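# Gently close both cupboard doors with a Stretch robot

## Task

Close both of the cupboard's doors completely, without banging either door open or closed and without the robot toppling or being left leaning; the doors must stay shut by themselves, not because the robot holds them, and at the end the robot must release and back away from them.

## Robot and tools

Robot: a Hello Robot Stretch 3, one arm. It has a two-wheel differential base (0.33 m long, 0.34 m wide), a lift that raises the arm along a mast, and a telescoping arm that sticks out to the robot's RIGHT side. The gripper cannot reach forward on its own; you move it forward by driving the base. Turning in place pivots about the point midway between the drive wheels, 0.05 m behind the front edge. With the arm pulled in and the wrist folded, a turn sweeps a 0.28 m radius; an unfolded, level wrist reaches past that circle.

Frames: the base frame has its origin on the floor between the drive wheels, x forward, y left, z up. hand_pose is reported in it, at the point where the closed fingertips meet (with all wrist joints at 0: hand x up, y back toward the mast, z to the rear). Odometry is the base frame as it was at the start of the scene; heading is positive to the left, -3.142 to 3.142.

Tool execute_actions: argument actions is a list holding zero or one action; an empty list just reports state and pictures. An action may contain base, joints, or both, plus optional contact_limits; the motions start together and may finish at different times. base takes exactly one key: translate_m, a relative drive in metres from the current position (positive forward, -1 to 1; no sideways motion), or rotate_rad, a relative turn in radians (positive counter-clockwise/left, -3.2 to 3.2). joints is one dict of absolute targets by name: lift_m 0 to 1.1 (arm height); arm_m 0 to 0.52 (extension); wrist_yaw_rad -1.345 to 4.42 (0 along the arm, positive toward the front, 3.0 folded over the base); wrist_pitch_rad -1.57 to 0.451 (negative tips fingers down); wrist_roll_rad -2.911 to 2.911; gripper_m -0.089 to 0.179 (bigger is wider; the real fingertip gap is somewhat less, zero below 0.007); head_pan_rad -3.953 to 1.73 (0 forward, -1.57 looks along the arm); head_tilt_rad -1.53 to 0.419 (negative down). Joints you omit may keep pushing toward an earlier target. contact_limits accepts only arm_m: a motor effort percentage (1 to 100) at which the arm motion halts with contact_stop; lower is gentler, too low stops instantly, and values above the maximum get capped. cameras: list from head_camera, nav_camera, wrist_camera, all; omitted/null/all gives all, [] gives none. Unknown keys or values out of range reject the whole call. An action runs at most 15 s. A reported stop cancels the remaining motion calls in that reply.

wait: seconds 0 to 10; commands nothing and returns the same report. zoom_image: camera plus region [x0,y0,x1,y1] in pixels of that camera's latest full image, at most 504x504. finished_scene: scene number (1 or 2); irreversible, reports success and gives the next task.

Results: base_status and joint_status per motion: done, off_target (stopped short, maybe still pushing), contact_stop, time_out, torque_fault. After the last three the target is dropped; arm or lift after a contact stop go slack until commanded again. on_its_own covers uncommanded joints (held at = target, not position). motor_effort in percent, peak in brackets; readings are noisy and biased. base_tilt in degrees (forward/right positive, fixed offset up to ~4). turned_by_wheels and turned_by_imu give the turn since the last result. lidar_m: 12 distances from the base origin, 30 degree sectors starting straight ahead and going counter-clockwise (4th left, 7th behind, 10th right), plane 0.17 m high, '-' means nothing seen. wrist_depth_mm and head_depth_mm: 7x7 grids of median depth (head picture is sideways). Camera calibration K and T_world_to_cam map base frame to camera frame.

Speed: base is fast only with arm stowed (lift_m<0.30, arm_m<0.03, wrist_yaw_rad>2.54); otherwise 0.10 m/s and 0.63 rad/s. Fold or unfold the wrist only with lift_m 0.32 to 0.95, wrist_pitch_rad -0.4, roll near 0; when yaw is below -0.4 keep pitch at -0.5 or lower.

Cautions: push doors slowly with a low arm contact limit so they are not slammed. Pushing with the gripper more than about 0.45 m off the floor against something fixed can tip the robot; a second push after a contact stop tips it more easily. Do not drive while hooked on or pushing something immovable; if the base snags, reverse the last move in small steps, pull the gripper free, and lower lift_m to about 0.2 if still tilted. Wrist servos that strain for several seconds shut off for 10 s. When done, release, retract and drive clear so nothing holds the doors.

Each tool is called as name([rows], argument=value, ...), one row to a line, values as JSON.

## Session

execute_actions(actions=[])

Scene clock: 0.00 s.
base_odometry: x=+0.000 y=+0.000 heading=+0.000 (m, m, rad; odometry frame)
turned_by_wheels: +0.000 (rad since the last result)
turned_by_imu: +0.000 (rad since the last result)
base_tilt: forward=-0.6 right=+0.5 (deg)
lidar_m: 2.58 2.80 1.58 1.77 2.48 1.74 2.05 1.44 1.30 1.30 1.55 2.58
head_depth_mm: 1661 2435 2423 2382 2380 2379 2331 / 1585 2479 2517 2479 2449 2450 2396 / 1579 2557 2570 2567 2540 2522 2485 / 1626 2581 2683 2659 2643 2621 2477 / 1691 2553 2788 2793 2737 2740 2485 / 1765 2526 2922 2890 2853 2794 2481 / 1764 2527 3073 3011 2977 2917 2489
base_status: not commanded
joint_positions: lift_m=+0.552 arm_m=-0.002 wrist_yaw_rad=+2.987 wrist_pitch_rad=-0.393 wrist_roll_rad=+0.015 gripper_m=+0.037 head_pan_rad=-0.005 head_tilt_rad=+0.008
joint_status: not commanded
motor_effort: left_wheel=+0 right_wheel=+0 lift_m=+35 arm_m=+0 wrist_yaw_rad=+0 wrist_pitch_rad=+5 wrist_roll_rad=+0 gripper_m=+0 head_pan_rad=-1 head_tilt_rad=+0 (%)
hand_pose: x=+0.0137 y=+0.0815 z=+0.5704 quat_wxyz=(+0.192, +0.707, +0.083, +0.676) (m; base frame)
wrist_depth_mm: - - - - - - - / - - - - - - - / - - - - - - - / - - - - - - - / 918 916 - 946 - - - / 765 787 - 803 832 826 852 / 664 677 686 700 703 721 733
pictures: head_camera (sideways: a quarter turn clockwise sets it upright), nav_camera (sideways: a quarter turn counterclockwise sets it upright), wrist_camera
camera_calibration (this result's frames):
head_camera: T_world_to_cam=[[0.0542836, -0.00190945, -0.998524, 1.31413], [-0.013534, 0.999905, -0.00264785, 0.0121731], [0.998434, 0.0136578, 0.0542526, -0.123823], [0, 0, 0, 1]] pos_world=[0.0524577, -0.00797156, 1.31894]
nav_camera: T_world_to_cam=[[-0.059319, -0.0333273, 0.997683, -1.24685], [0.0280572, -0.999103, -0.0317066, 0.0944376], [0.997845, 0.0261114, 0.0602009, -0.120873], [0, 0, 0, 1]] pos_world=[0.0440014, 0.0559551, 1.25423]
wrist_camera: T_world_to_cam=[[0.982955, -0.180176, 0.0365461, -0.0273711], [-0.0702239, -0.551682, -0.831093, 0.549813], [0.169905, 0.814361, -0.554931, 0.408371], [0, 0, 0, 1]] pos_world=[-0.00386986, -0.0341712, 0.684564]
Images, in order (width x height): head_camera 896x504, nav_camera 672x504, wrist_camera 644x364.

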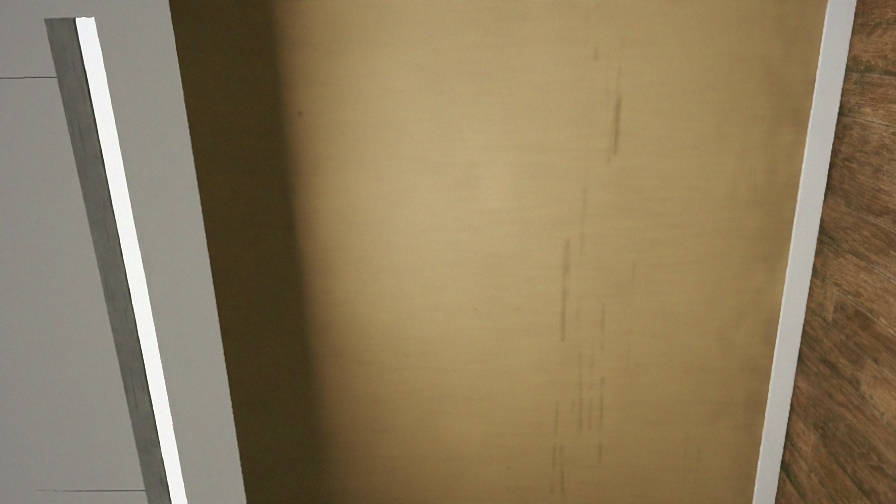

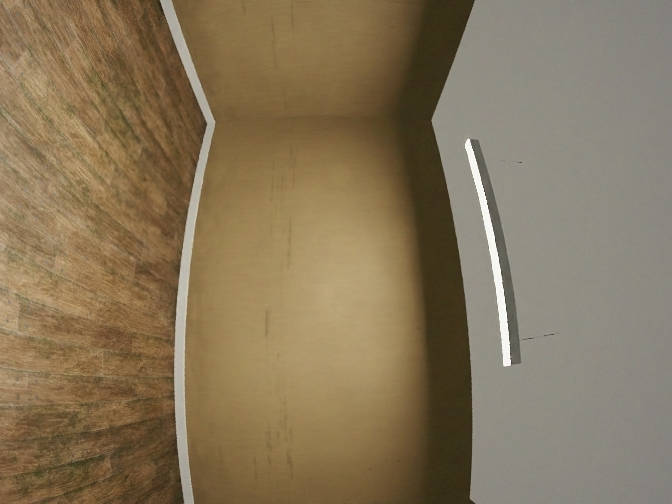

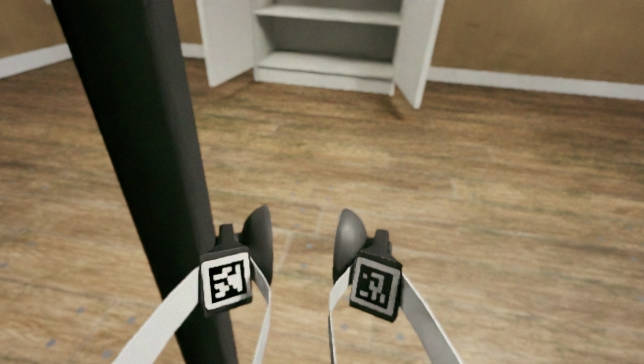

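execute_actions([
  {"joints":{"head_pan_rad":1.35,"head_tilt_rad":-0.4,"lift_m":0.27,"gripper_m":0}},
], cameras=["head_camera"])

Scene clock: 3.63 s.
base_odometry: x=+0.000 y=+0.000 heading=+0.000 (m, m, rad; odometry frame)
turned_by_wheels: +0.000 (rad since the last result)
turned_by_imu: +0.000 (rad since the last result)
base_tilt: forward=-0.6 right=+0.6 (deg)
lidar_m: 2.57 2.80 1.58 1.78 2.49 1.74 2.06 1.44 1.29 1.30 1.55 2.57
head_depth_mm: 2060 2197 2322 2521 2411 1802 1437 / 2078 2227 1806 1764 1941 1816 1448 / 2107 2282 2336 2474 2292 1810 1450 / 2114 2264 2381 2489 2337 1821 1454 / 2142 2286 2395 2533 2334 1822 1452 / 2154 2312 2315 2238 2247 1814 1459 / 2202 2340 1889 1850 1977 1832 1460
base_status: not commanded
joint_positions: lift_m=+0.270 arm_m=-0.002 wrist_yaw_rad=+2.987 wrist_pitch_rad=-0.393 wrist_roll_rad=+0.015 gripper_m=+0.000 head_pan_rad=+1.343 head_tilt_rad=-0.395
joint_status: all done
motor_effort: left_wheel=+0(0) right_wheel=+0(0) lift_m=+29(30) arm_m=-1(0) wrist_yaw_rad=+0(0) wrist_pitch_rad=+5(5) wrist_roll_rad=+0(0) gripper_m=-2(82) head_pan_rad=+4(45) head_tilt_rad=-2(19) (%)
hand_pose: x=+0.0137 y=+0.0815 z=+0.2885 quat_wxyz=(+0.192, +0.707, +0.083, +0.676) (m; base frame)
wrist_depth_mm: - - - - - - - / - - - - - - - / 826 - 875 900 938 - - / 656 646 678 693 721 728 751 / 538 543 582 598 578 590 609 / 467 477 - - 490 493 504 / - - - - 422 431 439
pictures: head_camera (sideways: a quarter turn clockwise sets it upright)
camera_calibration (this result's frames):
head_camera: T_world_to_cam=[[-0.0755993, -0.333139, -0.939842, 1.23801], [-0.97803, 0.208408, 0.00479822, 0.00836319], [0.194272, 0.919557, -0.341576, 0.396331], [0, 0, 0, 1]] pos_world=[0.0247763, 0.0462388, 1.29887]
Images, in order (width x height): head_camera 896x504.

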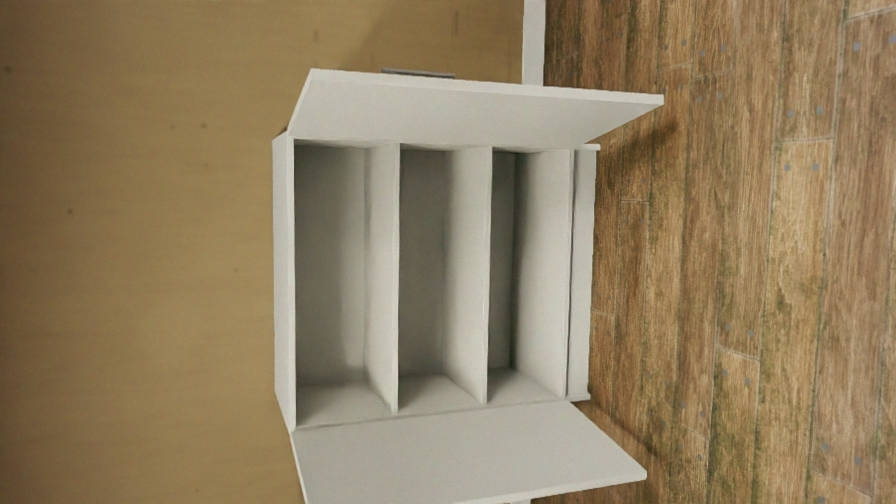

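execute_actions([
  {"base":{"rotate_rad":0.88}},
], cameras=[])

execute_actions([
  {"base":{"translate_m":0.67},"joints":{"head_pan_rad":0.7}},
], cameras=["head_camera"])

execute_actions([
  {"base":{"translate_m":0.67}},
], cameras=[])

execute_actions([
  {"base":{"rotate_rad":1.98},"joints":{"head_pan_rad":-1.2,"head_tilt_rad":-0.9}},
], cameras=[])

execute_actions([
  {"joints":{"lift_m":0.34}},
], cameras=["head_camera","nav_camera"])

Scene clock: 6.07 s.
base_odometry: x=+0.000 y=+0.000 heading=+0.880 (m, m, rad; odometry frame)
turned_by_wheels: +0.880 (rad since the last result)
turned_by_imu: +0.874 (rad since the last result)
base_tilt: forward=-0.6 right=+0.6 (deg)
lidar_m: 1.58 1.72 1.77 2.22 1.74 1.61 1.30 1.30 1.40 2.16 2.57 2.79
head_depth_mm: 2657 2792 2906 3054 2396 1796 1436 / 2652 2821 3044 3222 2450 1808 1441 / 2441 2622 2790 2963 2424 1806 1449 / 2280 2425 2601 2753 2449 1829 1459 / 2175 2266 2426 2610 2470 1820 1453 / 2015 2127 2247 2384 2431 1835 1459 / 1931 2016 2131 2243 2308 1830 1467
base_status: done
joint_positions: lift_m=+0.270 arm_m=-0.002 wrist_yaw_rad=+2.987 wrist_pitch_rad=-0.393 wrist_roll_rad=+0.015 gripper_m=+0.000 head_pan_rad=+1.343 head_tilt_rad=-0.395
joint_status: not commanded
motor_effort: left_wheel=-2(11) right_wheel=+2(9) lift_m=+29(29) arm_m=+0(1) wrist_yaw_rad=+1(1) wrist_pitch_rad=+5(5) wrist_roll_rad=+0(0) gripper_m=-2(3) head_pan_rad=+3(4) head_tilt_rad=-2(2) (%)
hand_pose: x=+0.0137 y=+0.0815 z=+0.2885 quat_wxyz=(+0.192, +0.707, +0.083, +0.676) (m; base frame)
wrist_depth_mm: - - - - - - - / - - - - - - - / 827 - 884 905 918 - - / 646 643 686 702 721 721 754 / 538 538 586 603 587 589 608 / 456 478 - - 490 494 506 / - - - - 419 423 429
pictures: none
No camera images: the call's "cameras" was empty. Leave "cameras" out to get every camera's image.

Scene clock: 9.93 s.
base_odometry: x=+0.427 y=+0.516 heading=+0.880 (m, m, rad; odometry frame)
turned_by_wheels: +0.000 (rad since the last result)
turned_by_imu: +0.002 (rad since the last result)
base_tilt: forward=-0.6 right=+0.6 (deg)
lidar_m: 1.87 0.94 1.43 2.47 2.46 2.41 1.93 1.91 2.09 2.35 2.32 2.34
head_depth_mm: 1524 1609 1677 1032 1133 1677 1403 / 1558 1662 1738 1712 1733 1646 1399 / 1626 1713 1799 1875 1914 1741 1445 / 1677 1771 1878 1951 1938 1778 1451 / 1732 1845 1938 2026 1956 1816 1454 / 1796 1927 1805 1824 1914 1837 1464 / 1871 2004 1615 1600 1652 1715 1469
base_status: done
joint_positions: lift_m=+0.270 arm_m=-0.002 wrist_yaw_rad=+2.987 wrist_pitch_rad=-0.393 wrist_roll_rad=+0.015 gripper_m=+0.000 head_pan_rad=+0.707 head_tilt_rad=-0.395
joint_status: all done
motor_effort: left_wheel=-3(8) right_wheel=+2(8) lift_m=+29(29) arm_m=-1(1) wrist_yaw_rad=+0(0) wrist_pitch_rad=+5(5) wrist_roll_rad=+0(0) gripper_m=-2(3) head_pan_rad=-5(44) head_tilt_rad=-2(1) (%)
hand_pose: x=+0.0137 y=+0.0815 z=+0.2885 quat_wxyz=(+0.192, +0.707, +0.083, +0.676) (m; base frame)
wrist_depth_mm: - - - - - - - / - - - - - - - / 822 - 896 916 922 - - / 654 640 697 700 718 727 741 / 534 545 579 604 582 591 614 / 463 479 - - 488 498 509 / - - - - 420 428 435
pictures: head_camera (sideways: a quarter turn clockwise sets it upright)
camera_calibration (this result's frames):
head_camera: T_world_to_cam=[[-0.259248, -0.22363, -0.939564, 1.23877], [-0.663111, 0.748505, 0.00481288, 0.0064231], [0.702192, 0.624283, -0.342341, 0.394228], [0, 0, 0, 1]] pos_world=[0.0485844, 0.0261089, 1.29883]
Images, in order (width x height): head_camera 896x504.

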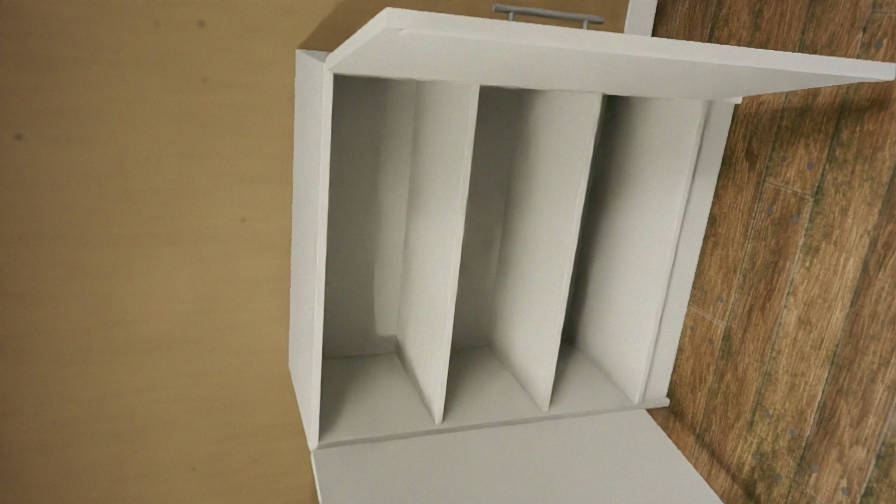

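Scene clock: 13.80 s.
base_odometry: x=+0.854 y=+1.033 heading=+0.880 (m, m, rad; odometry frame)
turned_by_wheels: +0.000 (rad since the last result)
turned_by_imu: +0.002 (rad since the last result)
base_tilt: forward=-0.7 right=+0.6 (deg)
lidar_m: 1.25 0.90 0.41 1.36 2.71 2.47 2.56 2.54 2.60 2.09 2.07 1.55
head_depth_mm: 996 1052 1117 1194 1277 1373 1415 / 1028 1089 1155 1238 1333 1441 1446 / 1063 1125 1205 1289 1381 1509 1449 / 1099 1174 1210 1052 1111 1196 1284 / 1136 1209 1251 778 718 735 752 / 1185 1258 1305 1404 494 496 505 / 1223 1315 1358 1459 1129 433 492
base_status: done
joint_positions: lift_m=+0.270 arm_m=-0.002 wrist_yaw_rad=+2.987 wrist_pitch_rad=-0.393 wrist_roll_rad=+0.015 gripper_m=+0.000 head_pan_rad=+0.707 head_tilt_rad=-0.396
joint_status: not commanded
motor_effort: left_wheel=-2(10) right_wheel=+2(8) lift_m=+29(29) arm_m=-1(1) wrist_yaw_rad=+0(0) wrist_pitch_rad=+5(5) wrist_roll_rad=+0(0) gripper_m=-2(2) head_pan_rad=-4(4) head_tilt_rad=-2(3) (%)
hand_pose: x=+0.0137 y=+0.0815 z=+0.2885 quat_wxyz=(+0.192, +0.707, +0.083, +0.676) (m; base frame)
wrist_depth_mm: - - - - - 454 723 / - - - - - 537 839 / 830 - 870 931 501 676 916 / 648 652 696 707 660 724 745 / 532 540 582 606 582 588 604 / 461 473 - - 488 498 507 / - - - - 423 432 437
pictures: none
No camera images: the call's "cameras" was empty. Leave "cameras" out to get every camera's image.

Scene clock: 16.23 s.
base_odometry: x=+0.854 y=+1.033 heading=+2.860 (m, m, rad; odometry frame)
turned_by_wheels: +1.980 (rad since the last result)
turned_by_imu: +1.963 (rad since the last result)
base_tilt: forward=-0.6 right=+0.5 (deg)
lidar_m: 1.36 2.47 2.63 2.54 2.65 2.14 2.07 1.74 1.28 1.24 0.41 1.37
head_depth_mm: 1051 1191 1379 1598 1440 1255 1112 / 1091 1246 1452 1633 1444 1257 1118 / 997 1192 1425 1659 1445 1262 1140 / 759 837 961 1125 1366 1242 1121 / 728 531 575 604 759 1201 1126 / 1268 447 455 1514 1456 1270 1126 / 1306 1195 1447 1634 1471 1275 1137
base_status: done
joint_positions: lift_m=+0.270 arm_m=-0.002 wrist_yaw_rad=+2.987 wrist_pitch_rad=-0.393 wrist_roll_rad=+0.015 gripper_m=+0.000 head_pan_rad=-1.193 head_tilt_rad=-0.889
joint_status: all done
motor_effort: left_wheel=-2(13) right_wheel=+2(10) lift_m=+29(29) arm_m=-1(1) wrist_yaw_rad=+0(0) wrist_pitch_rad=+5(5) wrist_roll_rad=+0(0) gripper_m=-2(2) head_pan_rad=-4(45) head_tilt_rad=-4(23) (%)
hand_pose: x=+0.0137 y=+0.0814 z=+0.2885 quat_wxyz=(+0.192, +0.707, +0.083, +0.676) (m; base frame)
wrist_depth_mm: - - - - - - - / - - - - - - - / 839 - 887 903 917 - - / 652 644 686 696 721 740 758 / 539 541 579 609 575 590 603 / 460 473 - - 493 494 507 / - - - - 424 430 437
pictures: none
No camera images: the call's "cameras" was empty. Leave "cameras" out to get every camera's image.

Scene clock: 17.70 s.
base_odometry: x=+0.854 y=+1.033 heading=+2.860 (m, m, rad; odometry frame)
turned_by_wheels: +0.000 (rad since the last result)
turned_by_imu: +0.000 (rad since the last result)
base_tilt: forward=-0.6 right=+0.5 (deg)
lidar_m: 1.36 2.47 2.62 2.54 2.64 2.14 2.07 1.74 1.28 1.23 0.41 1.36
head_depth_mm: 1053 1193 1380 1600 1435 1260 1113 / 1093 1249 1456 1642 1441 1263 1118 / 997 1186 1418 1650 1439 1255 1147 / 760 841 961 1122 1361 1237 1124 / 727 530 576 603 759 1202 1126 / 1266 448 455 1512 1454 1275 1130 / 1306 1194 1433 1628 1460 1281 1130
base_status: not commanded
joint_positions: lift_m=+0.340 arm_m=-0.002 wrist_yaw_rad=+2.987 wrist_pitch_rad=-0.393 wrist_roll_rad=+0.015 gripper_m=+0.000 head_pan_rad=-1.193 head_tilt_rad=-0.889
joint_status: all done
motor_effort: left_wheel=-2(3) right_wheel=+2(2) lift_m=+40(44) arm_m=-1(1) wrist_yaw_rad=+0(0) wrist_pitch_rad=+5(5) wrist_roll_rad=+0(0) gripper_m=-2(2) head_pan_rad=-4(4) head_tilt_rad=-4(4) (%)
hand_pose: x=+0.0137 y=+0.0814 z=+0.3581 quat_wxyz=(+0.192, +0.707, +0.083, +0.676) (m; base frame)
wrist_depth_mm: - - - - - - - / - - - - - - - / 970 - - - - - - / 766 766 796 820 840 858 886 / 628 635 673 695 685 693 711 / 545 538 - - 572 577 590 / 468 490 - 486 494 499 510
pictures: head_camera (sideways: a quarter turn clockwise sets it upright), nav_camera (sideways: a quarter turn counterclockwise sets it upright)
camera_calibration (this result's frames):
head_camera: T_world_to_cam=[[-0.276973, 0.693243, -0.665357, 0.881366], [0.924269, 0.381529, 0.0127662, -0.0136085], [0.262703, -0.611433, -0.746416, 0.922614], [0, 0, 0, 1]] pos_world=[0.0143195, -0.0416918, 1.27525]
nav_camera: T_world_to_cam=[[0.242839, -0.702823, 0.668632, -0.819261], [-0.930022, -0.36467, -0.0455454, 0.11825], [0.275841, -0.610783, -0.742197, 0.927737], [0, 0, 0, 1]] pos_world=[0.053016, 0.0339729, 1.24173]
Images, in order (width x height): head_camera 896x504, nav_camera 672x504.

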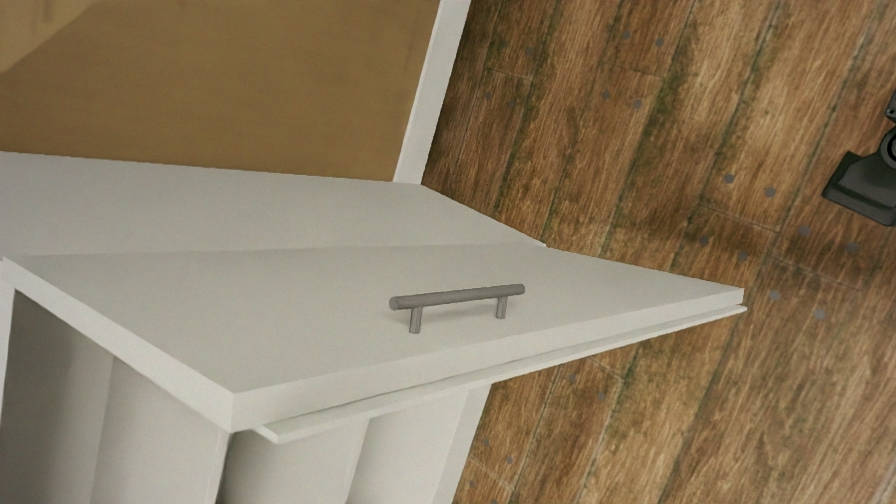

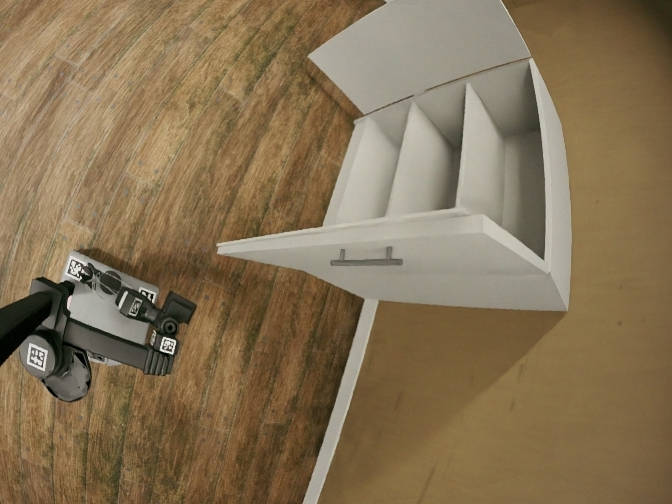

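execute_actions([
  {"joints":{"wrist_yaw_rad":0.15}},
], cameras=[])

execute_actions([
  {"joints":{"lift_m":0.3,"arm_m":0.17,"wrist_pitch_rad":-0.2},"base":{"translate_m":0.6}},
], cameras=["head_camera"])

execute_actions([
  {"joints":{"arm_m":0.26}},
], cameras=[])

execute_actions([
  {"joints":{"arm_m":0.33},"contact_limits":{"arm_m":20}},
], cameras=[])

execute_actions([
  {"joints":{"arm_m":0.385},"contact_limits":{"arm_m":20}},
], cameras=["head_camera"])

Scene clock: 21.03 s.
base_odometry: x=+0.854 y=+1.033 heading=+2.860 (m, m, rad; odometry frame)
turned_by_wheels: +0.000 (rad since the last result)
turned_by_imu: +0.000 (rad since the last result)
base_tilt: forward=-0.6 right=+0.5 (deg)
lidar_m: 1.36 2.46 2.62 2.54 2.64 2.14 2.07 1.74 1.28 1.23 0.41 1.36
head_depth_mm: 1058 1195 1382 1598 1436 1259 1116 / 1094 1247 1454 1642 1443 1262 1120 / 994 1194 1426 1649 1443 1270 1129 / 760 840 962 1129 1363 1243 1124 / 728 530 576 603 760 1208 1129 / 1269 448 455 1517 1464 1275 1131 / 1307 1190 1438 1641 1461 1275 1129
base_status: not commanded
joint_positions: lift_m=+0.340 arm_m=-0.002 wrist_yaw_rad=+0.152 wrist_pitch_rad=-0.393 wrist_roll_rad=+0.015 gripper_m=+0.000 head_pan_rad=-1.193 head_tilt_rad=-0.889
joint_status: all done
motor_effort: left_wheel=-2(2) right_wheel=+2(2) lift_m=+40(40) arm_m=-1(1) wrist_yaw_rad=-1(3) wrist_pitch_rad=+5(5) wrist_roll_rad=+0(0) gripper_m=-1(2) head_pan_rad=-4(5) head_tilt_rad=-5(4) (%)
hand_pose: x=+0.0130 y=-0.3682 z=+0.3581 quat_wxyz=(+0.697, +0.190, -0.686, -0.087) (m; base frame)
wrist_depth_mm: 288 433 756 874 849 813 786 / 288 436 788 950 892 882 846 / 295 435 826 - - 942 907 / 295 436 753 822 849 863 888 / 292 441 663 705 682 692 703 / 295 511 564 - 576 582 602 / 295 469 472 481 493 498 509
pictures: none
No camera images: the call's "cameras" was empty. Leave "cameras" out to get every camera's image.

Scene clock: 28.27 s.
base_odometry: x=+0.278 y=+1.200 heading=+2.859 (m, m, rad; odometry frame)
turned_by_wheels: +0.000 (rad since the last result)
turned_by_imu: +0.001 (rad since the last result)
base_tilt: forward=-0.6 right=+0.6 (deg)
lidar_m: 2.11 1.94 2.60 2.51 2.63 2.76 2.67 1.75 0.76 0.54 0.56 0.80
head_depth_mm: 1019 521 624 776 1025 1273 1107 / 1067 519 603 740 958 1213 1104 / 1115 1043 1252 848 1044 1241 1120 / 1168 1090 1340 1469 1446 1269 1124 / 1153 1101 1338 1512 1453 1269 1126 / 987 1059 1195 1345 1435 1275 1127 / 858 932 1031 1150 1316 1278 1133
base_status: done
joint_positions: lift_m=+0.300 arm_m=+0.170 wrist_yaw_rad=+0.148 wrist_pitch_rad=-0.222 wrist_roll_rad=+0.015 gripper_m=+0.000 head_pan_rad=-1.193 head_tilt_rad=-0.889
joint_status: all done
motor_effort: left_wheel=-2(8) right_wheel=+2(17) lift_m=+29(36) arm_m=+4(4) wrist_yaw_rad=+1(7) wrist_pitch_rad=+9(9) wrist_roll_rad=+0(0) gripper_m=-2(3) head_pan_rad=-4(4) head_tilt_rad=-3(3) (%)
hand_pose: x=+0.0147 y=-0.5566 z=+0.3589 quat_wxyz=(+0.702, +0.130, -0.700, -0.027) (m; base frame)
wrist_depth_mm: 111 119 131 146 165 190 223 / 117 125 139 156 179 207 247 / 123 132 148 167 193 227 278 / 131 140 158 180 210 253 314 / 156 149 167 199 230 283 768 / 563 159 174 - 261 321 647 / 483 169 200 234 293 369 555
pictures: head_camera (sideways: a quarter turn clockwise sets it upright)
camera_calibration (this result's frames):
head_camera: T_world_to_cam=[[-0.276812, 0.69341, -0.66525, 0.881225], [0.924378, 0.381264, 0.0127681, -0.0136117], [0.26249, -0.611408, -0.746511, 0.922739], [0, 0, 0, 1]] pos_world=[0.0143063, -0.0416906, 1.27524]
Images, in order (width x height): head_camera 896x504.

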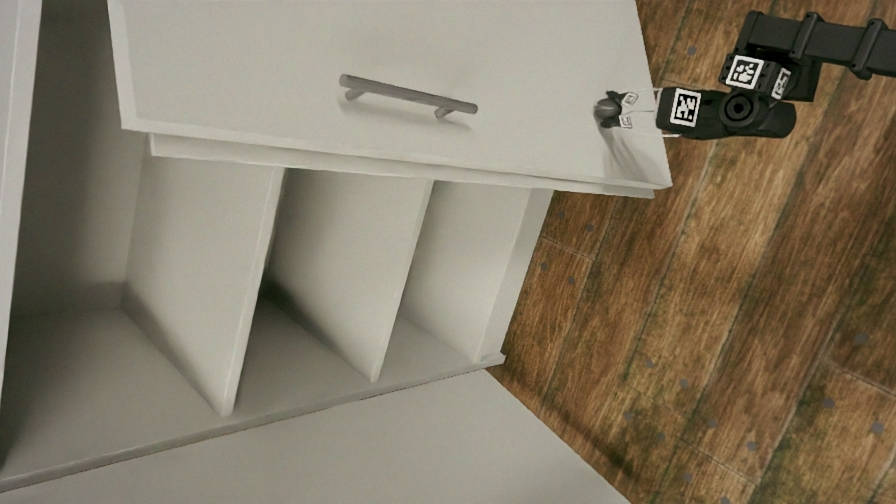

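Scene clock: 30.17 s.
base_odometry: x=+0.278 y=+1.200 heading=+2.859 (m, m, rad; odometry frame)
turned_by_wheels: +0.000 (rad since the last result)
turned_by_imu: +0.000 (rad since the last result)
base_tilt: forward=-0.6 right=+0.6 (deg)
lidar_m: 2.11 1.94 2.60 2.51 2.64 2.77 2.67 1.75 0.78 0.67 0.67 0.80
head_depth_mm: 584 635 744 903 1143 1306 1105 / 592 640 750 918 1133 1218 1120 / 1102 1011 822 994 1242 1260 1124 / 1165 1090 1337 1467 1453 1270 1120 / 1155 1096 1343 1509 1453 1274 1125 / 982 1060 1194 1348 1428 1273 1129 / 857 935 1030 1150 1311 1278 1136
base_status: not commanded
joint_positions: lift_m=+0.300 arm_m=+0.260 wrist_yaw_rad=+0.149 wrist_pitch_rad=-0.222 wrist_roll_rad=+0.015 gripper_m=+0.000 head_pan_rad=-1.193 head_tilt_rad=-0.889
joint_status: all done
motor_effort: left_wheel=-2(3) right_wheel=+2(2) lift_m=+29(29) arm_m=+4(4) wrist_yaw_rad=+1(1) wrist_pitch_rad=+8(9) wrist_roll_rad=+0(0) gripper_m=-2(2) head_pan_rad=-4(5) head_tilt_rad=-4(4) (%)
hand_pose: x=+0.0148 y=-0.6465 z=+0.3589 quat_wxyz=(+0.702, +0.131, -0.700, -0.027) (m; base frame)
wrist_depth_mm: 143 146 151 156 161 167 174 / 151 155 160 166 172 179 186 / 160 165 171 178 184 192 200 / 171 177 183 191 200 208 218 / 183 189 196 204 216 226 238 / 202 203 208 - 235 247 262 / 473 220 235 245 259 275 291
pictures: none
No camera images: the call's "cameras" was empty. Leave "cameras" out to get every camera's image.

Scene clock: 31.87 s.
base_odometry: x=+0.278 y=+1.200 heading=+2.859 (m, m, rad; odometry frame)
turned_by_wheels: +0.000 (rad since the last result)
turned_by_imu: +0.000 (rad since the last result)
base_tilt: forward=-0.5 right=+0.6 (deg)
lidar_m: 2.10 1.94 2.60 2.51 2.64 2.75 2.67 1.74 0.80 0.76 0.81 0.79
head_depth_mm: 645 720 834 992 1189 1211 1109 / 660 750 867 1046 1326 1262 1116 / 1108 1043 1255 1191 1390 1262 1123 / 1170 1090 1337 1462 1451 1260 1125 / 1151 1095 1337 1507 1453 1271 1124 / 981 1055 1197 1343 1428 1278 1124 / 858 937 1029 1151 1310 1275 1132
base_status: not commanded
joint_positions: lift_m=+0.300 arm_m=+0.330 wrist_yaw_rad=+0.152 wrist_pitch_rad=-0.223 wrist_roll_rad=+0.015 gripper_m=+0.000 head_pan_rad=-1.193 head_tilt_rad=-0.889
joint_status: all done
motor_effort: left_wheel=-1(3) right_wheel=+1(2) lift_m=+29(29) arm_m=+3(11) wrist_yaw_rad=-1(4) wrist_pitch_rad=+9(10) wrist_roll_rad=+0(0) gripper_m=-2(2) head_pan_rad=-4(4) head_tilt_rad=-4(4) (%)
contact_limits: arm_m 20 (drawing in: default 25, maximum 40; extending or still: default 32, maximum 53)
hand_pose: x=+0.0154 y=-0.7164 z=+0.3588 quat_wxyz=(+0.702, +0.132, -0.700, -0.026) (m; base frame)
wrist_depth_mm: 179 173 167 161 156 151 147 / 193 185 177 172 165 160 155 / 209 198 189 183 176 170 164 / 609 212 205 196 188 180 175 / 518 232 221 206 201 194 186 / 435 253 241 - 217 208 200 / 385 280 263 249 236 226 216
pictures: none
No camera images: the call's "cameras" was empty. Leave "cameras" out to get every camera's image.

Scene clock: 33.73 s.
base_odometry: x=+0.278 y=+1.200 heading=+2.860 (m, m, rad; odometry frame)
turned_by_wheels: +0.000 (rad since the last result)
turned_by_imu: -0.011 (rad since the last result)
base_tilt: forward=-0.6 right=+0.6 (deg)
lidar_m: 2.11 1.94 2.61 2.51 2.63 2.76 2.67 1.76 0.80 0.77 0.80 0.80
head_depth_mm: 650 729 849 1006 1164 1245 1118 / 668 759 879 1059 1360 1259 1119 / 1104 1008 1042 1191 1393 1258 1124 / 1161 1086 1333 1474 1454 1260 1124 / 1171 1092 1341 1520 1461 1263 1127 / 1007 1060 1205 1358 1423 1276 1129 / 873 950 1043 1161 1321 1273 1132
base_status: not commanded
joint_positions: lift_m=+0.300 arm_m=+0.368 wrist_yaw_rad=+0.165 wrist_pitch_rad=-0.228 wrist_roll_rad=+0.015 gripper_m=+0.000 head_pan_rad=-1.193 head_tilt_rad=-0.890
joint_status: arm_m contact_stop (moved +0.039 of +0.055)
on_its_own: arm_m is slack since a contact_stop, until your next command for it (your +0.385 is given up)
motor_effort: left_wheel=+3(13) right_wheel=-3(19) lift_m=+29(29) arm_m=-1(22) wrist_yaw_rad=-10(14) wrist_pitch_rad=+11(17) wrist_roll_rad=+0(0) gripper_m=-3(4) head_pan_rad=-4(4) head_tilt_rad=-3(4) (%)
contact_limits: arm_m 20 (drawing in: default 25, maximum 40; extending or still: default 32, maximum 53)
hand_pose: x=+0.0187 y=-0.7540 z=+0.3575 quat_wxyz=(+0.702, +0.138, -0.698, -0.024) (m; base frame)
wrist_depth_mm: 153 148 141 134 129 124 120 / 165 158 150 143 137 131 126 / 178 169 161 153 146 139 133 / 195 183 173 164 156 148 142 / 213 200 188 171 167 158 152 / 402 219 204 - 181 170 162 / 352 241 225 210 195 185 175
pictures: head_camera (sideways: a quarter turn clockwise sets it upright)
camera_calibration (this result's frames):
head_camera: T_world_to_cam=[[-0.277039, 0.694143, -0.664391, 0.880107], [0.924413, 0.381178, 0.0127837, -0.0136322], [0.262125, -0.61063, -0.747276, 0.923736], [0, 0, 0, 1]] pos_world=[0.0142917, -0.0416627, 1.27519]
Images, in order (width x height): head_camera 896x504.

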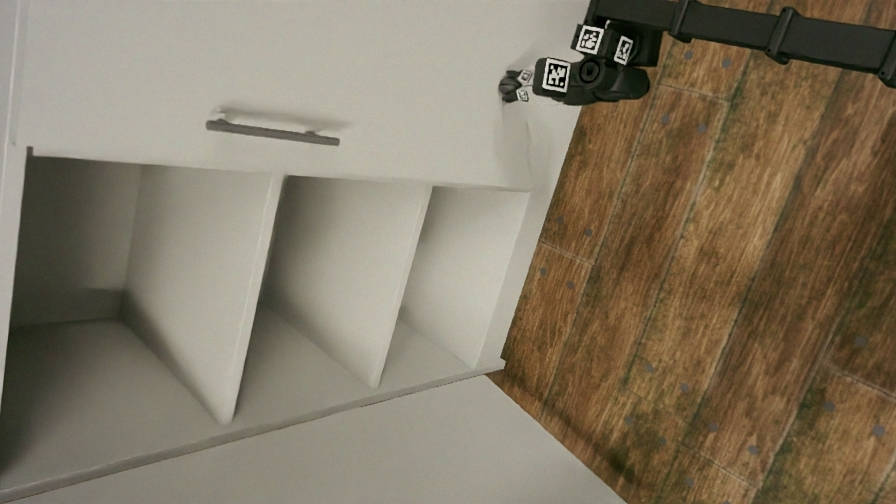

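execute_actions([
  {"joints":{"arm_m":0,"lift_m":0.35,"wrist_pitch_rad":-0.4,"wrist_yaw_rad":2.9}},
], cameras=[])

execute_actions([
  {"joints":{"lift_m":0.27},"base":{"rotate_rad":0.09}},
], cameras=[])

execute_actions([
  {"base":{"translate_m":0.95},"joints":{"head_pan_rad":-1.7}},
], cameras=[])

execute_actions([
  {"joints":{"lift_m":0.34},"base":{"rotate_rad":-0.08}},
], cameras=[])

execute_actions([
  {"joints":{"wrist_yaw_rad":0}},
], cameras=["head_camera"])

Scene clock: 38.20 s.
base_odometry: x=+0.278 y=+1.200 heading=+2.860 (m, m, rad; odometry frame)
turned_by_wheels: +0.000 (rad since the last result)
turned_by_imu: +0.000 (rad since the last result)
base_tilt: forward=-0.6 right=+0.5 (deg)
lidar_m: 2.11 1.94 2.61 2.52 2.63 2.77 2.67 1.77 0.80 0.77 0.80 0.80
head_depth_mm: 649 728 849 1002 1236 1257 1118 / 667 759 880 1067 1352 1257 1115 / 1103 1009 1018 1191 1387 1260 1152 / 1163 1089 1336 1465 1445 1267 1122 / 1165 1096 1345 1518 1448 1266 1124 / 1011 1058 1203 1362 1437 1279 1133 / 871 947 1046 1162 1322 1278 1134
base_status: not commanded
joint_positions: lift_m=+0.350 arm_m=+0.000 wrist_yaw_rad=+2.898 wrist_pitch_rad=-0.412 wrist_roll_rad=+0.015 gripper_m=+0.000 head_pan_rad=-1.193 head_tilt_rad=-0.890
joint_status: all done
motor_effort: left_wheel=+0(4) right_wheel=+0(3) lift_m=+40(44) arm_m=-5(7) wrist_yaw_rad=+1(11) wrist_pitch_rad=+5(11) wrist_roll_rad=+0(0) gripper_m=-2(3) head_pan_rad=-4(4) head_tilt_rad=-3(4) (%)
hand_pose: x=+0.0330 y=+0.0732 z=+0.3639 quat_wxyz=(+0.228, +0.709, +0.058, +0.664) (m; base frame)
wrist_depth_mm: - - - - - - - / - - - - - - - / 941 - - - - - - / 756 - 788 804 839 827 866 / 626 - 659 687 685 683 710 / 542 530 - - 570 576 594 / 470 482 - 485 497 503 509
pictures: none
No camera images: the call's "cameras" was empty. Leave "cameras" out to get every camera's image.

Scene clock: 39.77 s.
base_odometry: x=+0.278 y=+1.200 heading=+2.949 (m, m, rad; odometry frame)
turned_by_wheels: +0.090 (rad since the last result)
turned_by_imu: +0.090 (rad since the last result)
base_tilt: forward=-0.5 right=+0.6 (deg)
lidar_m: 2.11 1.94 2.56 2.51 2.70 2.71 2.67 1.62 0.79 0.77 0.89 0.80
head_depth_mm: 655 738 853 1005 1233 1254 1119 / 1084 970 934 1085 1356 1264 1119 / 1153 1076 1322 1455 1423 1263 1134 / 1176 1086 1379 1530 1450 1268 1121 / 1026 1094 1287 1503 1457 1273 1128 / 895 990 1110 1270 1425 1272 1128 / 803 884 976 1103 1260 1276 1133
base_status: done
joint_positions: lift_m=+0.270 arm_m=+0.000 wrist_yaw_rad=+2.898 wrist_pitch_rad=-0.413 wrist_roll_rad=+0.015 gripper_m=+0.000 head_pan_rad=-1.193 head_tilt_rad=-0.890
joint_status: all done
motor_effort: left_wheel=-2(8) right_wheel=+2(6) lift_m=+29(37) arm_m=-5(4) wrist_yaw_rad=+1(1) wrist_pitch_rad=+5(5) wrist_roll_rad=+0(0) gripper_m=-1(2) head_pan_rad=-4(4) head_tilt_rad=-4(4) (%)
hand_pose: x=+0.0330 y=+0.0731 z=+0.2840 quat_wxyz=(+0.229, +0.709, +0.058, +0.664) (m; base frame)
wrist_depth_mm: - - - - - - - / - - - - - - - / 784 831 835 852 898 937 926 / 622 - 657 679 699 699 731 / 521 - 554 585 567 575 593 / 461 - - - 480 490 495 / - - - 407 414 421 432
pictures: none
No camera images: the call's "cameras" was empty. Leave "cameras" out to get every camera's image.

Scene clock: 44.70 s.
base_odometry: x=-0.655 y=+1.381 heading=+2.949 (m, m, rad; odometry frame)
turned_by_wheels: +0.000 (rad since the last result)
turned_by_imu: +0.003 (rad since the last result)
base_tilt: forward=-0.6 right=+0.6 (deg)
lidar_m: 1.16 1.24 1.18 2.42 2.61 3.68 3.63 1.13 0.47 1.33 1.42 1.18
head_depth_mm: 815 742 665 642 1384 1261 1118 / 1133 1229 1274 1242 1084 1194 1128 / 1175 1356 1590 1694 1447 1259 1140 / 1170 1349 1592 1696 1450 1265 1143 / 1169 1349 1594 1704 1447 1270 1128 / 1164 1343 1585 1706 1453 1269 1131 / 1162 1339 1572 1725 1469 1271 1132
base_status: done
joint_positions: lift_m=+0.270 arm_m=+0.000 wrist_yaw_rad=+2.899 wrist_pitch_rad=-0.413 wrist_roll_rad=+0.015 gripper_m=+0.000 head_pan_rad=-1.693 head_tilt_rad=-0.890
joint_status: all done
motor_effort: left_wheel=-2(8) right_wheel=+2(7) lift_m=+29(29) arm_m=-5(5) wrist_yaw_rad=+1(1) wrist_pitch_rad=+5(5) wrist_roll_rad=+0(0) gripper_m=-2(2) head_pan_rad=-4(36) head_tilt_rad=-4(3) (%)
hand_pose: x=+0.0329 y=+0.0731 z=+0.2839 quat_wxyz=(+0.229, +0.709, +0.059, +0.664) (m; base frame)
wrist_depth_mm: - - - - - - - / - - - - - - - / 784 822 847 875 902 910 944 / 618 - 667 676 701 708 733 / 524 - 552 584 565 577 592 / 461 - - - 483 486 499 / - - - 406 413 419 426
pictures: none
No camera images: the call's "cameras" was empty. Leave "cameras" out to get every camera's image.

Scene clock: 46.17 s.
base_odometry: x=-0.655 y=+1.381 heading=+2.869 (m, m, rad; odometry frame)
turned_by_wheels: -0.080 (rad since the last result)
turned_by_imu: -0.079 (rad since the last result)
base_tilt: forward=-0.6 right=+0.6 (deg)
lidar_m: 1.16 1.21 1.18 2.42 2.52 3.55 3.61 1.20 0.47 1.15 1.39 1.20
head_depth_mm: 622 514 537 1455 1444 1258 1118 / 866 868 846 725 915 1215 1134 / 1164 1312 1526 1616 1413 1265 1150 / 1179 1354 1597 1705 1452 1268 1158 / 1161 1337 1578 1708 1463 1265 1130 / 1155 1322 1557 1714 1456 1268 1134 / 1142 1307 1542 1702 1465 1277 1133
base_status: done
joint_positions: lift_m=+0.340 arm_m=+0.000 wrist_yaw_rad=+2.899 wrist_pitch_rad=-0.413 wrist_roll_rad=+0.015 gripper_m=+0.000 head_pan_rad=-1.693 head_tilt_rad=-0.890
joint_status: all done
motor_effort: left_wheel=+3(11) right_wheel=-2(6) lift_m=+40(41) arm_m=-5(5) wrist_yaw_rad=+1(0) wrist_pitch_rad=+5(5) wrist_roll_rad=+0(0) gripper_m=-2(2) head_pan_rad=-4(4) head_tilt_rad=-4(4) (%)
hand_pose: x=+0.0328 y=+0.0731 z=+0.3535 quat_wxyz=(+0.229, +0.709, +0.059, +0.664) (m; base frame)
wrist_depth_mm: - - - - - - - / - - - - - - - / 919 963 - - - - - / 720 - 772 797 812 832 861 / 621 - 645 677 661 676 686 / 530 520 - - 566 570 583 / 461 - - 482 482 489 498
pictures: none
No camera images: the call's "cameras" was empty. Leave "cameras" out to get every camera's image.

Scene clock: 48.63 s.
base_odometry: x=-0.655 y=+1.381 heading=+2.869 (m, m, rad; odometry frame)
turned_by_wheels: +0.000 (rad since the last result)
turned_by_imu: +0.000 (rad since the last result)
base_tilt: forward=-0.6 right=+0.6 (deg)
lidar_m: 1.16 1.21 1.17 2.42 2.52 3.53 3.62 1.20 0.47 1.14 1.38 1.20
head_depth_mm: 622 513 536 1452 1438 1252 1117 / 867 868 846 726 913 1220 1135 / 1166 1313 1527 1615 1419 1260 1160 / 1175 1347 1602 1696 1444 1278 1119 / 1164 1344 1570 1695 1457 1275 1127 / 1145 1322 1553 1712 1462 1274 1131 / 1143 1308 1535 1708 1461 1270 1127
base_status: not commanded
joint_positions: lift_m=+0.340 arm_m=+0.000 wrist_yaw_rad=+0.002 wrist_pitch_rad=-0.413 wrist_roll_rad=+0.015 gripper_m=+0.000 head_pan_rad=-1.693 head_tilt_rad=-0.890
joint_status: all done
motor_effort: left_wheel=+3(3) right_wheel=-2(2) lift_m=+40(40) arm_m=-5(5) wrist_yaw_rad=-2(0) wrist_pitch_rad=+5(5) wrist_roll_rad=+0(0) gripper_m=-2(2) head_pan_rad=-4(4) head_tilt_rad=-3(4) (%)
hand_pose: x=-0.0210 y=-0.3703 z=+0.3535 quat_wxyz=(+0.687, +0.145, -0.697, -0.146) (m; base frame)
wrist_depth_mm: - 939 949 935 902 407 235 / - - - - 924 379 227 / 927 960 - - 886 357 218 / 738 757 764 794 766 342 211 / 613 620 644 685 651 325 228 / 525 531 552 - 561 310 552 / 458 465 466 477 487 320 505
pictures: head_camera (sideways: a quarter turn clockwise sets it upright)
camera_calibration (this result's frames):
head_camera: T_world_to_cam=[[0.0897055, 0.741983, -0.664391, 0.87787], [0.99399, -0.108726, 0.0127837, -0.0140566], [-0.0627514, -0.661544, -0.747276, 0.925718], [0, 0, 0, 1]] pos_world=[-0.00668753, -0.0404891, 1.27519]
Images, in order (width x height): head_camera 896x504.

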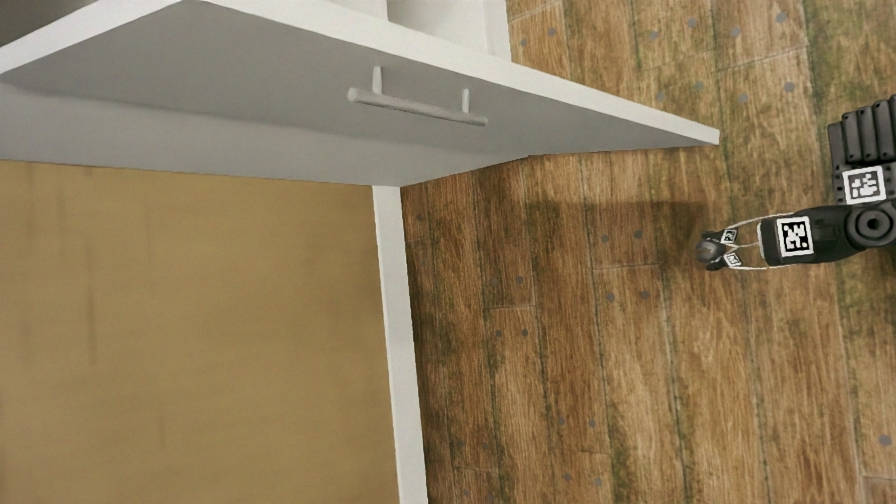

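Nearly the same layout as before, with the hinge about 0.07 m further back.

execute_actions([
  {"joints":{"lift_m":0.3,"arm_m":0.25,"wrist_pitch_rad":-0.2,"wrist_yaw_rad":-0.3},"base":{"translate_m":-0.49}},
], cameras=["head_camera"])

execute_actions([
  {"joints":{"arm_m":0.35}},
], cameras=[])

execute_actions([
  {"joints":{"arm_m":0.42},"contact_limits":{"arm_m":20}},
], cameras=[])

execute_actions([
  {"joints":{"arm_m":0.48},"contact_limits":{"arm_m":20}},
], cameras=["head_camera"])

Scene clock: 55.23 s.
base_odometry: x=-0.183 y=+1.249 heading=+2.870 (m, m, rad; odometry frame)
turned_by_wheels: +0.000 (rad since the last result)
turned_by_imu: +0.000 (rad since the last result)
base_tilt: forward=-0.5 right=+0.6 (deg)
lidar_m: 1.65 1.52 2.37 2.43 2.55 3.22 3.13 1.86 0.63 0.64 1.38 1.71
head_depth_mm: 762 884 1050 1300 1434 1253 1114 / 765 841 1036 1273 1440 1256 1135 / 590 632 735 913 1217 1250 1119 / 615 671 795 973 1218 1243 1124 / 636 711 852 1067 1372 1265 1131 / 666 758 925 1219 1429 1271 1132 / 700 823 1521 1692 1466 1275 1135
base_status: done
joint_positions: lift_m=+0.300 arm_m=+0.250 wrist_yaw_rad=-0.298 wrist_pitch_rad=-0.222 wrist_roll_rad=+0.015 gripper_m=+0.000 head_pan_rad=-1.693 head_tilt_rad=-0.890
joint_status: all done
motor_effort: left_wheel=+3(3) right_wheel=-2(10) lift_m=+29(38) arm_m=+4(2) wrist_yaw_rad=-1(6) wrist_pitch_rad=+8(10) wrist_roll_rad=+0(0) gripper_m=-2(3) head_pan_rad=-4(4) head_tilt_rad=-3(4) (%)
hand_pose: x=-0.0933 y=-0.6284 z=+0.3589 quat_wxyz=(+0.678, -0.028, -0.711, -0.182) (m; base frame)
wrist_depth_mm: 182 168 155 143 133 126 415 / 197 181 165 152 141 134 451 / 213 195 177 162 149 143 494 / 234 211 191 173 159 482 537 / 258 233 208 178 169 528 765 / 290 254 230 - 181 627 672 / 325 288 247 219 198 536 545
pictures: head_camera (sideways: a quarter turn clockwise sets it upright)
camera_calibration (this result's frames):
head_camera: T_world_to_cam=[[0.0897055, 0.741983, -0.664391, 0.87787], [0.99399, -0.108726, 0.0127837, -0.0140566], [-0.0627513, -0.661544, -0.747276, 0.925718], [0, 0, 0, 1]] pos_world=[-0.00668753, -0.0404891, 1.27519]
Images, in order (width x height): head_camera 896x504.

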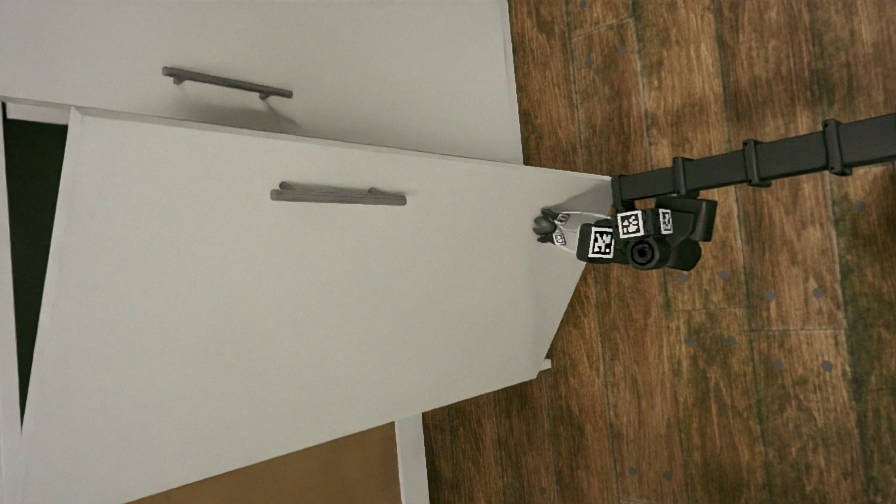

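Scene clock: 57.20 s.
base_odometry: x=-0.183 y=+1.249 heading=+2.870 (m, m, rad; odometry frame)
turned_by_wheels: +0.000 (rad since the last result)
turned_by_imu: +0.000 (rad since the last result)
base_tilt: forward=-0.7 right=+0.6 (deg)
lidar_m: 1.65 1.52 2.38 2.43 2.56 3.25 3.13 1.86 0.76 0.76 1.37 1.71
head_depth_mm: 762 888 1054 1292 1433 1255 1116 / 673 822 1010 1281 1445 1254 1127 / 668 755 883 1086 1362 1287 1121 / 680 769 912 1109 1367 1262 1127 / 693 788 932 1151 1400 1265 1124 / 705 802 954 1253 1455 1271 1127 / 704 838 1525 1699 1469 1271 1135
base_status: not commanded
joint_positions: lift_m=+0.300 arm_m=+0.350 wrist_yaw_rad=-0.300 wrist_pitch_rad=-0.222 wrist_roll_rad=+0.015 gripper_m=+0.000 head_pan_rad=-1.693 head_tilt_rad=-0.890
joint_status: all done
motor_effort: left_wheel=+3(4) right_wheel=-3(3) lift_m=+29(29) arm_m=+4(8) wrist_yaw_rad=+0(1) wrist_pitch_rad=+9(9) wrist_roll_rad=+0(0) gripper_m=-3(3) head_pan_rad=-4(4) head_tilt_rad=-5(3) (%)
hand_pose: x=-0.0937 y=-0.7283 z=+0.3589 quat_wxyz=(+0.678, -0.028, -0.711, -0.183) (m; base frame)
wrist_depth_mm: 151 151 152 152 152 153 157 / 160 161 161 162 162 163 322 / 171 172 172 173 173 174 353 / 184 185 184 186 186 187 392 / 199 199 198 196 201 204 436 / 214 215 212 - 218 227 497 / 234 235 237 238 238 519 547
pictures: none
No camera images: the call's "cameras" was empty. Leave "cameras" out to get every camera's image.

Scene clock: 58.90 s.
base_odometry: x=-0.183 y=+1.249 heading=+2.870 (m, m, rad; odometry frame)
turned_by_wheels: +0.000 (rad since the last result)
turned_by_imu: +0.000 (rad since the last result)
base_tilt: forward=-0.6 right=+0.6 (deg)
lidar_m: 1.65 1.52 2.37 2.43 2.56 3.23 3.13 1.85 0.87 0.84 1.38 1.71
head_depth_mm: 762 881 1052 1293 1424 1247 1116 / 745 856 1036 1269 1439 1255 1133 / 737 845 1006 1229 1451 1258 1111 / 730 841 998 1183 1385 1264 1121 / 726 839 985 1203 1421 1272 1122 / 722 830 976 1280 1458 1272 1129 / 718 844 1519 1698 1454 1279 1129
base_status: not commanded
joint_positions: lift_m=+0.300 arm_m=+0.420 wrist_yaw_rad=-0.300 wrist_pitch_rad=-0.223 wrist_roll_rad=+0.015 gripper_m=+0.000 head_pan_rad=-1.693 head_tilt_rad=-0.890
joint_status: all done
motor_effort: left_wheel=+3(7) right_wheel=-3(8) lift_m=+29(29) arm_m=+4(5) wrist_yaw_rad=+0(1) wrist_pitch_rad=+9(10) wrist_roll_rad=+0(0) gripper_m=-1(2) head_pan_rad=-4(4) head_tilt_rad=-3(4) (%)
contact_limits: arm_m 20 (drawing in: default 25, maximum 40; extending or still: default 32, maximum 53)
hand_pose: x=-0.0937 y=-0.7983 z=+0.3588 quat_wxyz=(+0.678, -0.028, -0.711, -0.183) (m; base frame)
wrist_depth_mm: 134 140 148 158 169 182 215 / 141 148 157 168 181 196 234 / 149 157 168 180 195 212 254 / 158 167 180 194 211 234 281 / 169 178 192 211 229 276 316 / 180 192 201 - 253 310 357 / 193 205 229 250 281 348 411
pictures: none
No camera images: the call's "cameras" was empty. Leave "cameras" out to get every camera's image.

Scene clock: 60.83 s.
base_odometry: x=-0.183 y=+1.249 heading=+2.869 (m, m, rad; odometry frame)
turned_by_wheels: +0.000 (rad since the last result)
turned_by_imu: +0.005 (rad since the last result)
base_tilt: forward=-0.6 right=+0.5 (deg)
lidar_m: 1.65 1.52 2.38 2.43 2.55 3.25 3.13 1.85 0.88 0.85 1.38 1.71
head_depth_mm: 763 883 1048 1292 1440 1252 1119 / 756 869 1036 1271 1437 1257 1129 / 747 857 1023 1249 1439 1258 1112 / 741 855 1004 1191 1417 1264 1120 / 733 843 992 1207 1417 1266 1120 / 726 834 980 1325 1451 1272 1130 / 719 866 1541 1695 1466 1275 1127
base_status: not commanded
joint_positions: lift_m=+0.300 arm_m=+0.453 wrist_yaw_rad=-0.310 wrist_pitch_rad=-0.232 wrist_roll_rad=+0.015 gripper_m=+0.000 head_pan_rad=-1.693 head_tilt_rad=-0.890
joint_status: arm_m contact_stop (moved +0.034 of +0.060)
on_its_own: arm_m is slack since a contact_stop, until your next command for it (your +0.480 is given up)
motor_effort: left_wheel=+1(18) right_wheel=-2(22) lift_m=+29(29) arm_m=-1(22) wrist_yaw_rad=+7(9) wrist_pitch_rad=+12(18) wrist_roll_rad=+0(0) gripper_m=-3(3) head_pan_rad=-4(4) head_tilt_rad=-4(4) (%)
contact_limits: arm_m 20 (drawing in: default 25, maximum 40; extending or still: default 32, maximum 53)
hand_pose: x=-0.0958 y=-0.8306 z=+0.3564 quat_wxyz=(+0.676, -0.028, -0.711, -0.189) (m; base frame)
wrist_depth_mm: 113 118 127 136 147 161 177 / 119 125 134 146 158 174 192 / 126 133 143 156 171 189 210 / 133 142 153 168 185 206 233 / 142 151 164 180 203 229 261 / 152 162 174 - 227 257 298 / 163 176 199 219 250 288 343
pictures: head_camera (sideways: a quarter turn clockwise sets it upright)
camera_calibration (this result's frames):
head_camera: T_world_to_cam=[[0.0898456, 0.741975, -0.66438, 0.877855], [0.993969, -0.108913, 0.0127839, -0.0140568], [-0.062874, -0.661522, -0.747286, 0.925731], [0, 0, 0, 1]] pos_world=[-0.00669507, -0.0404863, 1.27519]
Images, in order (width x height): head_camera 896x504.

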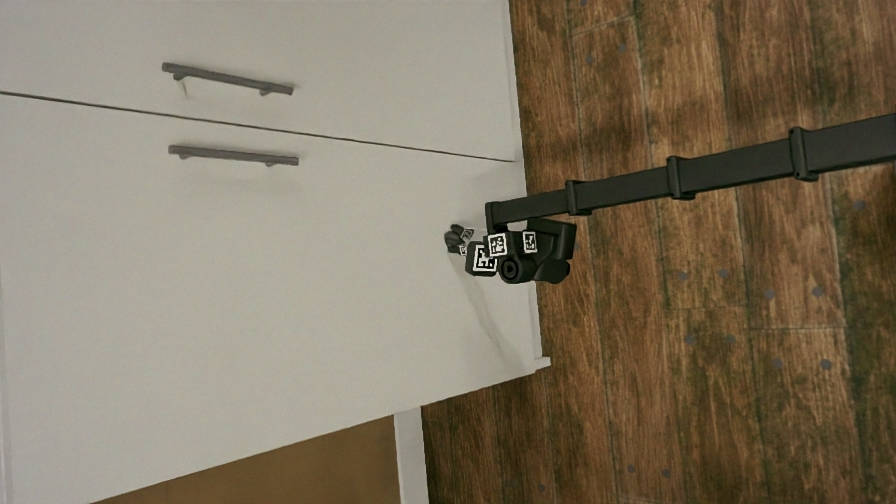

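execute_actions([
  {"joints":{"arm_m":0}},
], cameras=[])

finished_scene(scene=2)

Scene clock: 65.60 s.
base_odometry: x=-0.183 y=+1.249 heading=+2.869 (m, m, rad; odometry frame)
turned_by_wheels: +0.000 (rad since the last result)
turned_by_imu: +0.000 (rad since the last result)
base_tilt: forward=-0.6 right=+0.6 (deg)
lidar_m: 1.65 1.52 2.38 2.43 2.55 3.23 3.13 1.85 0.88 0.85 1.38 1.71
head_depth_mm: 760 882 1049 1294 1440 1254 1117 / 754 871 1038 1270 1438 1258 1138 / 749 857 1020 1250 1449 1262 1147 / 741 855 1006 1232 1428 1265 1120 / 734 844 990 1211 1425 1271 1123 / 728 833 981 1314 1450 1271 1126 / 719 866 1531 1701 1469 1274 1133
base_status: not commanded
joint_positions: lift_m=+0.300 arm_m=+0.000 wrist_yaw_rad=-0.301 wrist_pitch_rad=-0.222 wrist_roll_rad=+0.015 gripper_m=+0.000 head_pan_rad=-1.693 head_tilt_rad=-0.890
joint_status: all done
motor_effort: left_wheel=+1(1) right_wheel=+0(2) lift_m=+29(29) arm_m=-6(4) wrist_yaw_rad=+0(7) wrist_pitch_rad=+8(12) wrist_roll_rad=+0(0) gripper_m=-2(3) head_pan_rad=-4(4) head_tilt_rad=-4(4) (%)
hand_pose: x=-0.0939 y=-0.3789 z=+0.3589 quat_wxyz=(+0.678, -0.029, -0.711, -0.183) (m; base frame)
wrist_depth_mm: 463 485 515 553 593 645 - / 491 505 541 589 637 689 - / 856 532 578 634 682 754 - / 883 572 621 663 732 - - / 737 657 699 796 799 819 840 / 594 601 635 - 650 655 673 / 497 505 512 525 541 538 550
pictures: none
No camera images: the call's "cameras" was empty. Leave "cameras" out to get every camera's image.

The scene is finished: the task was done.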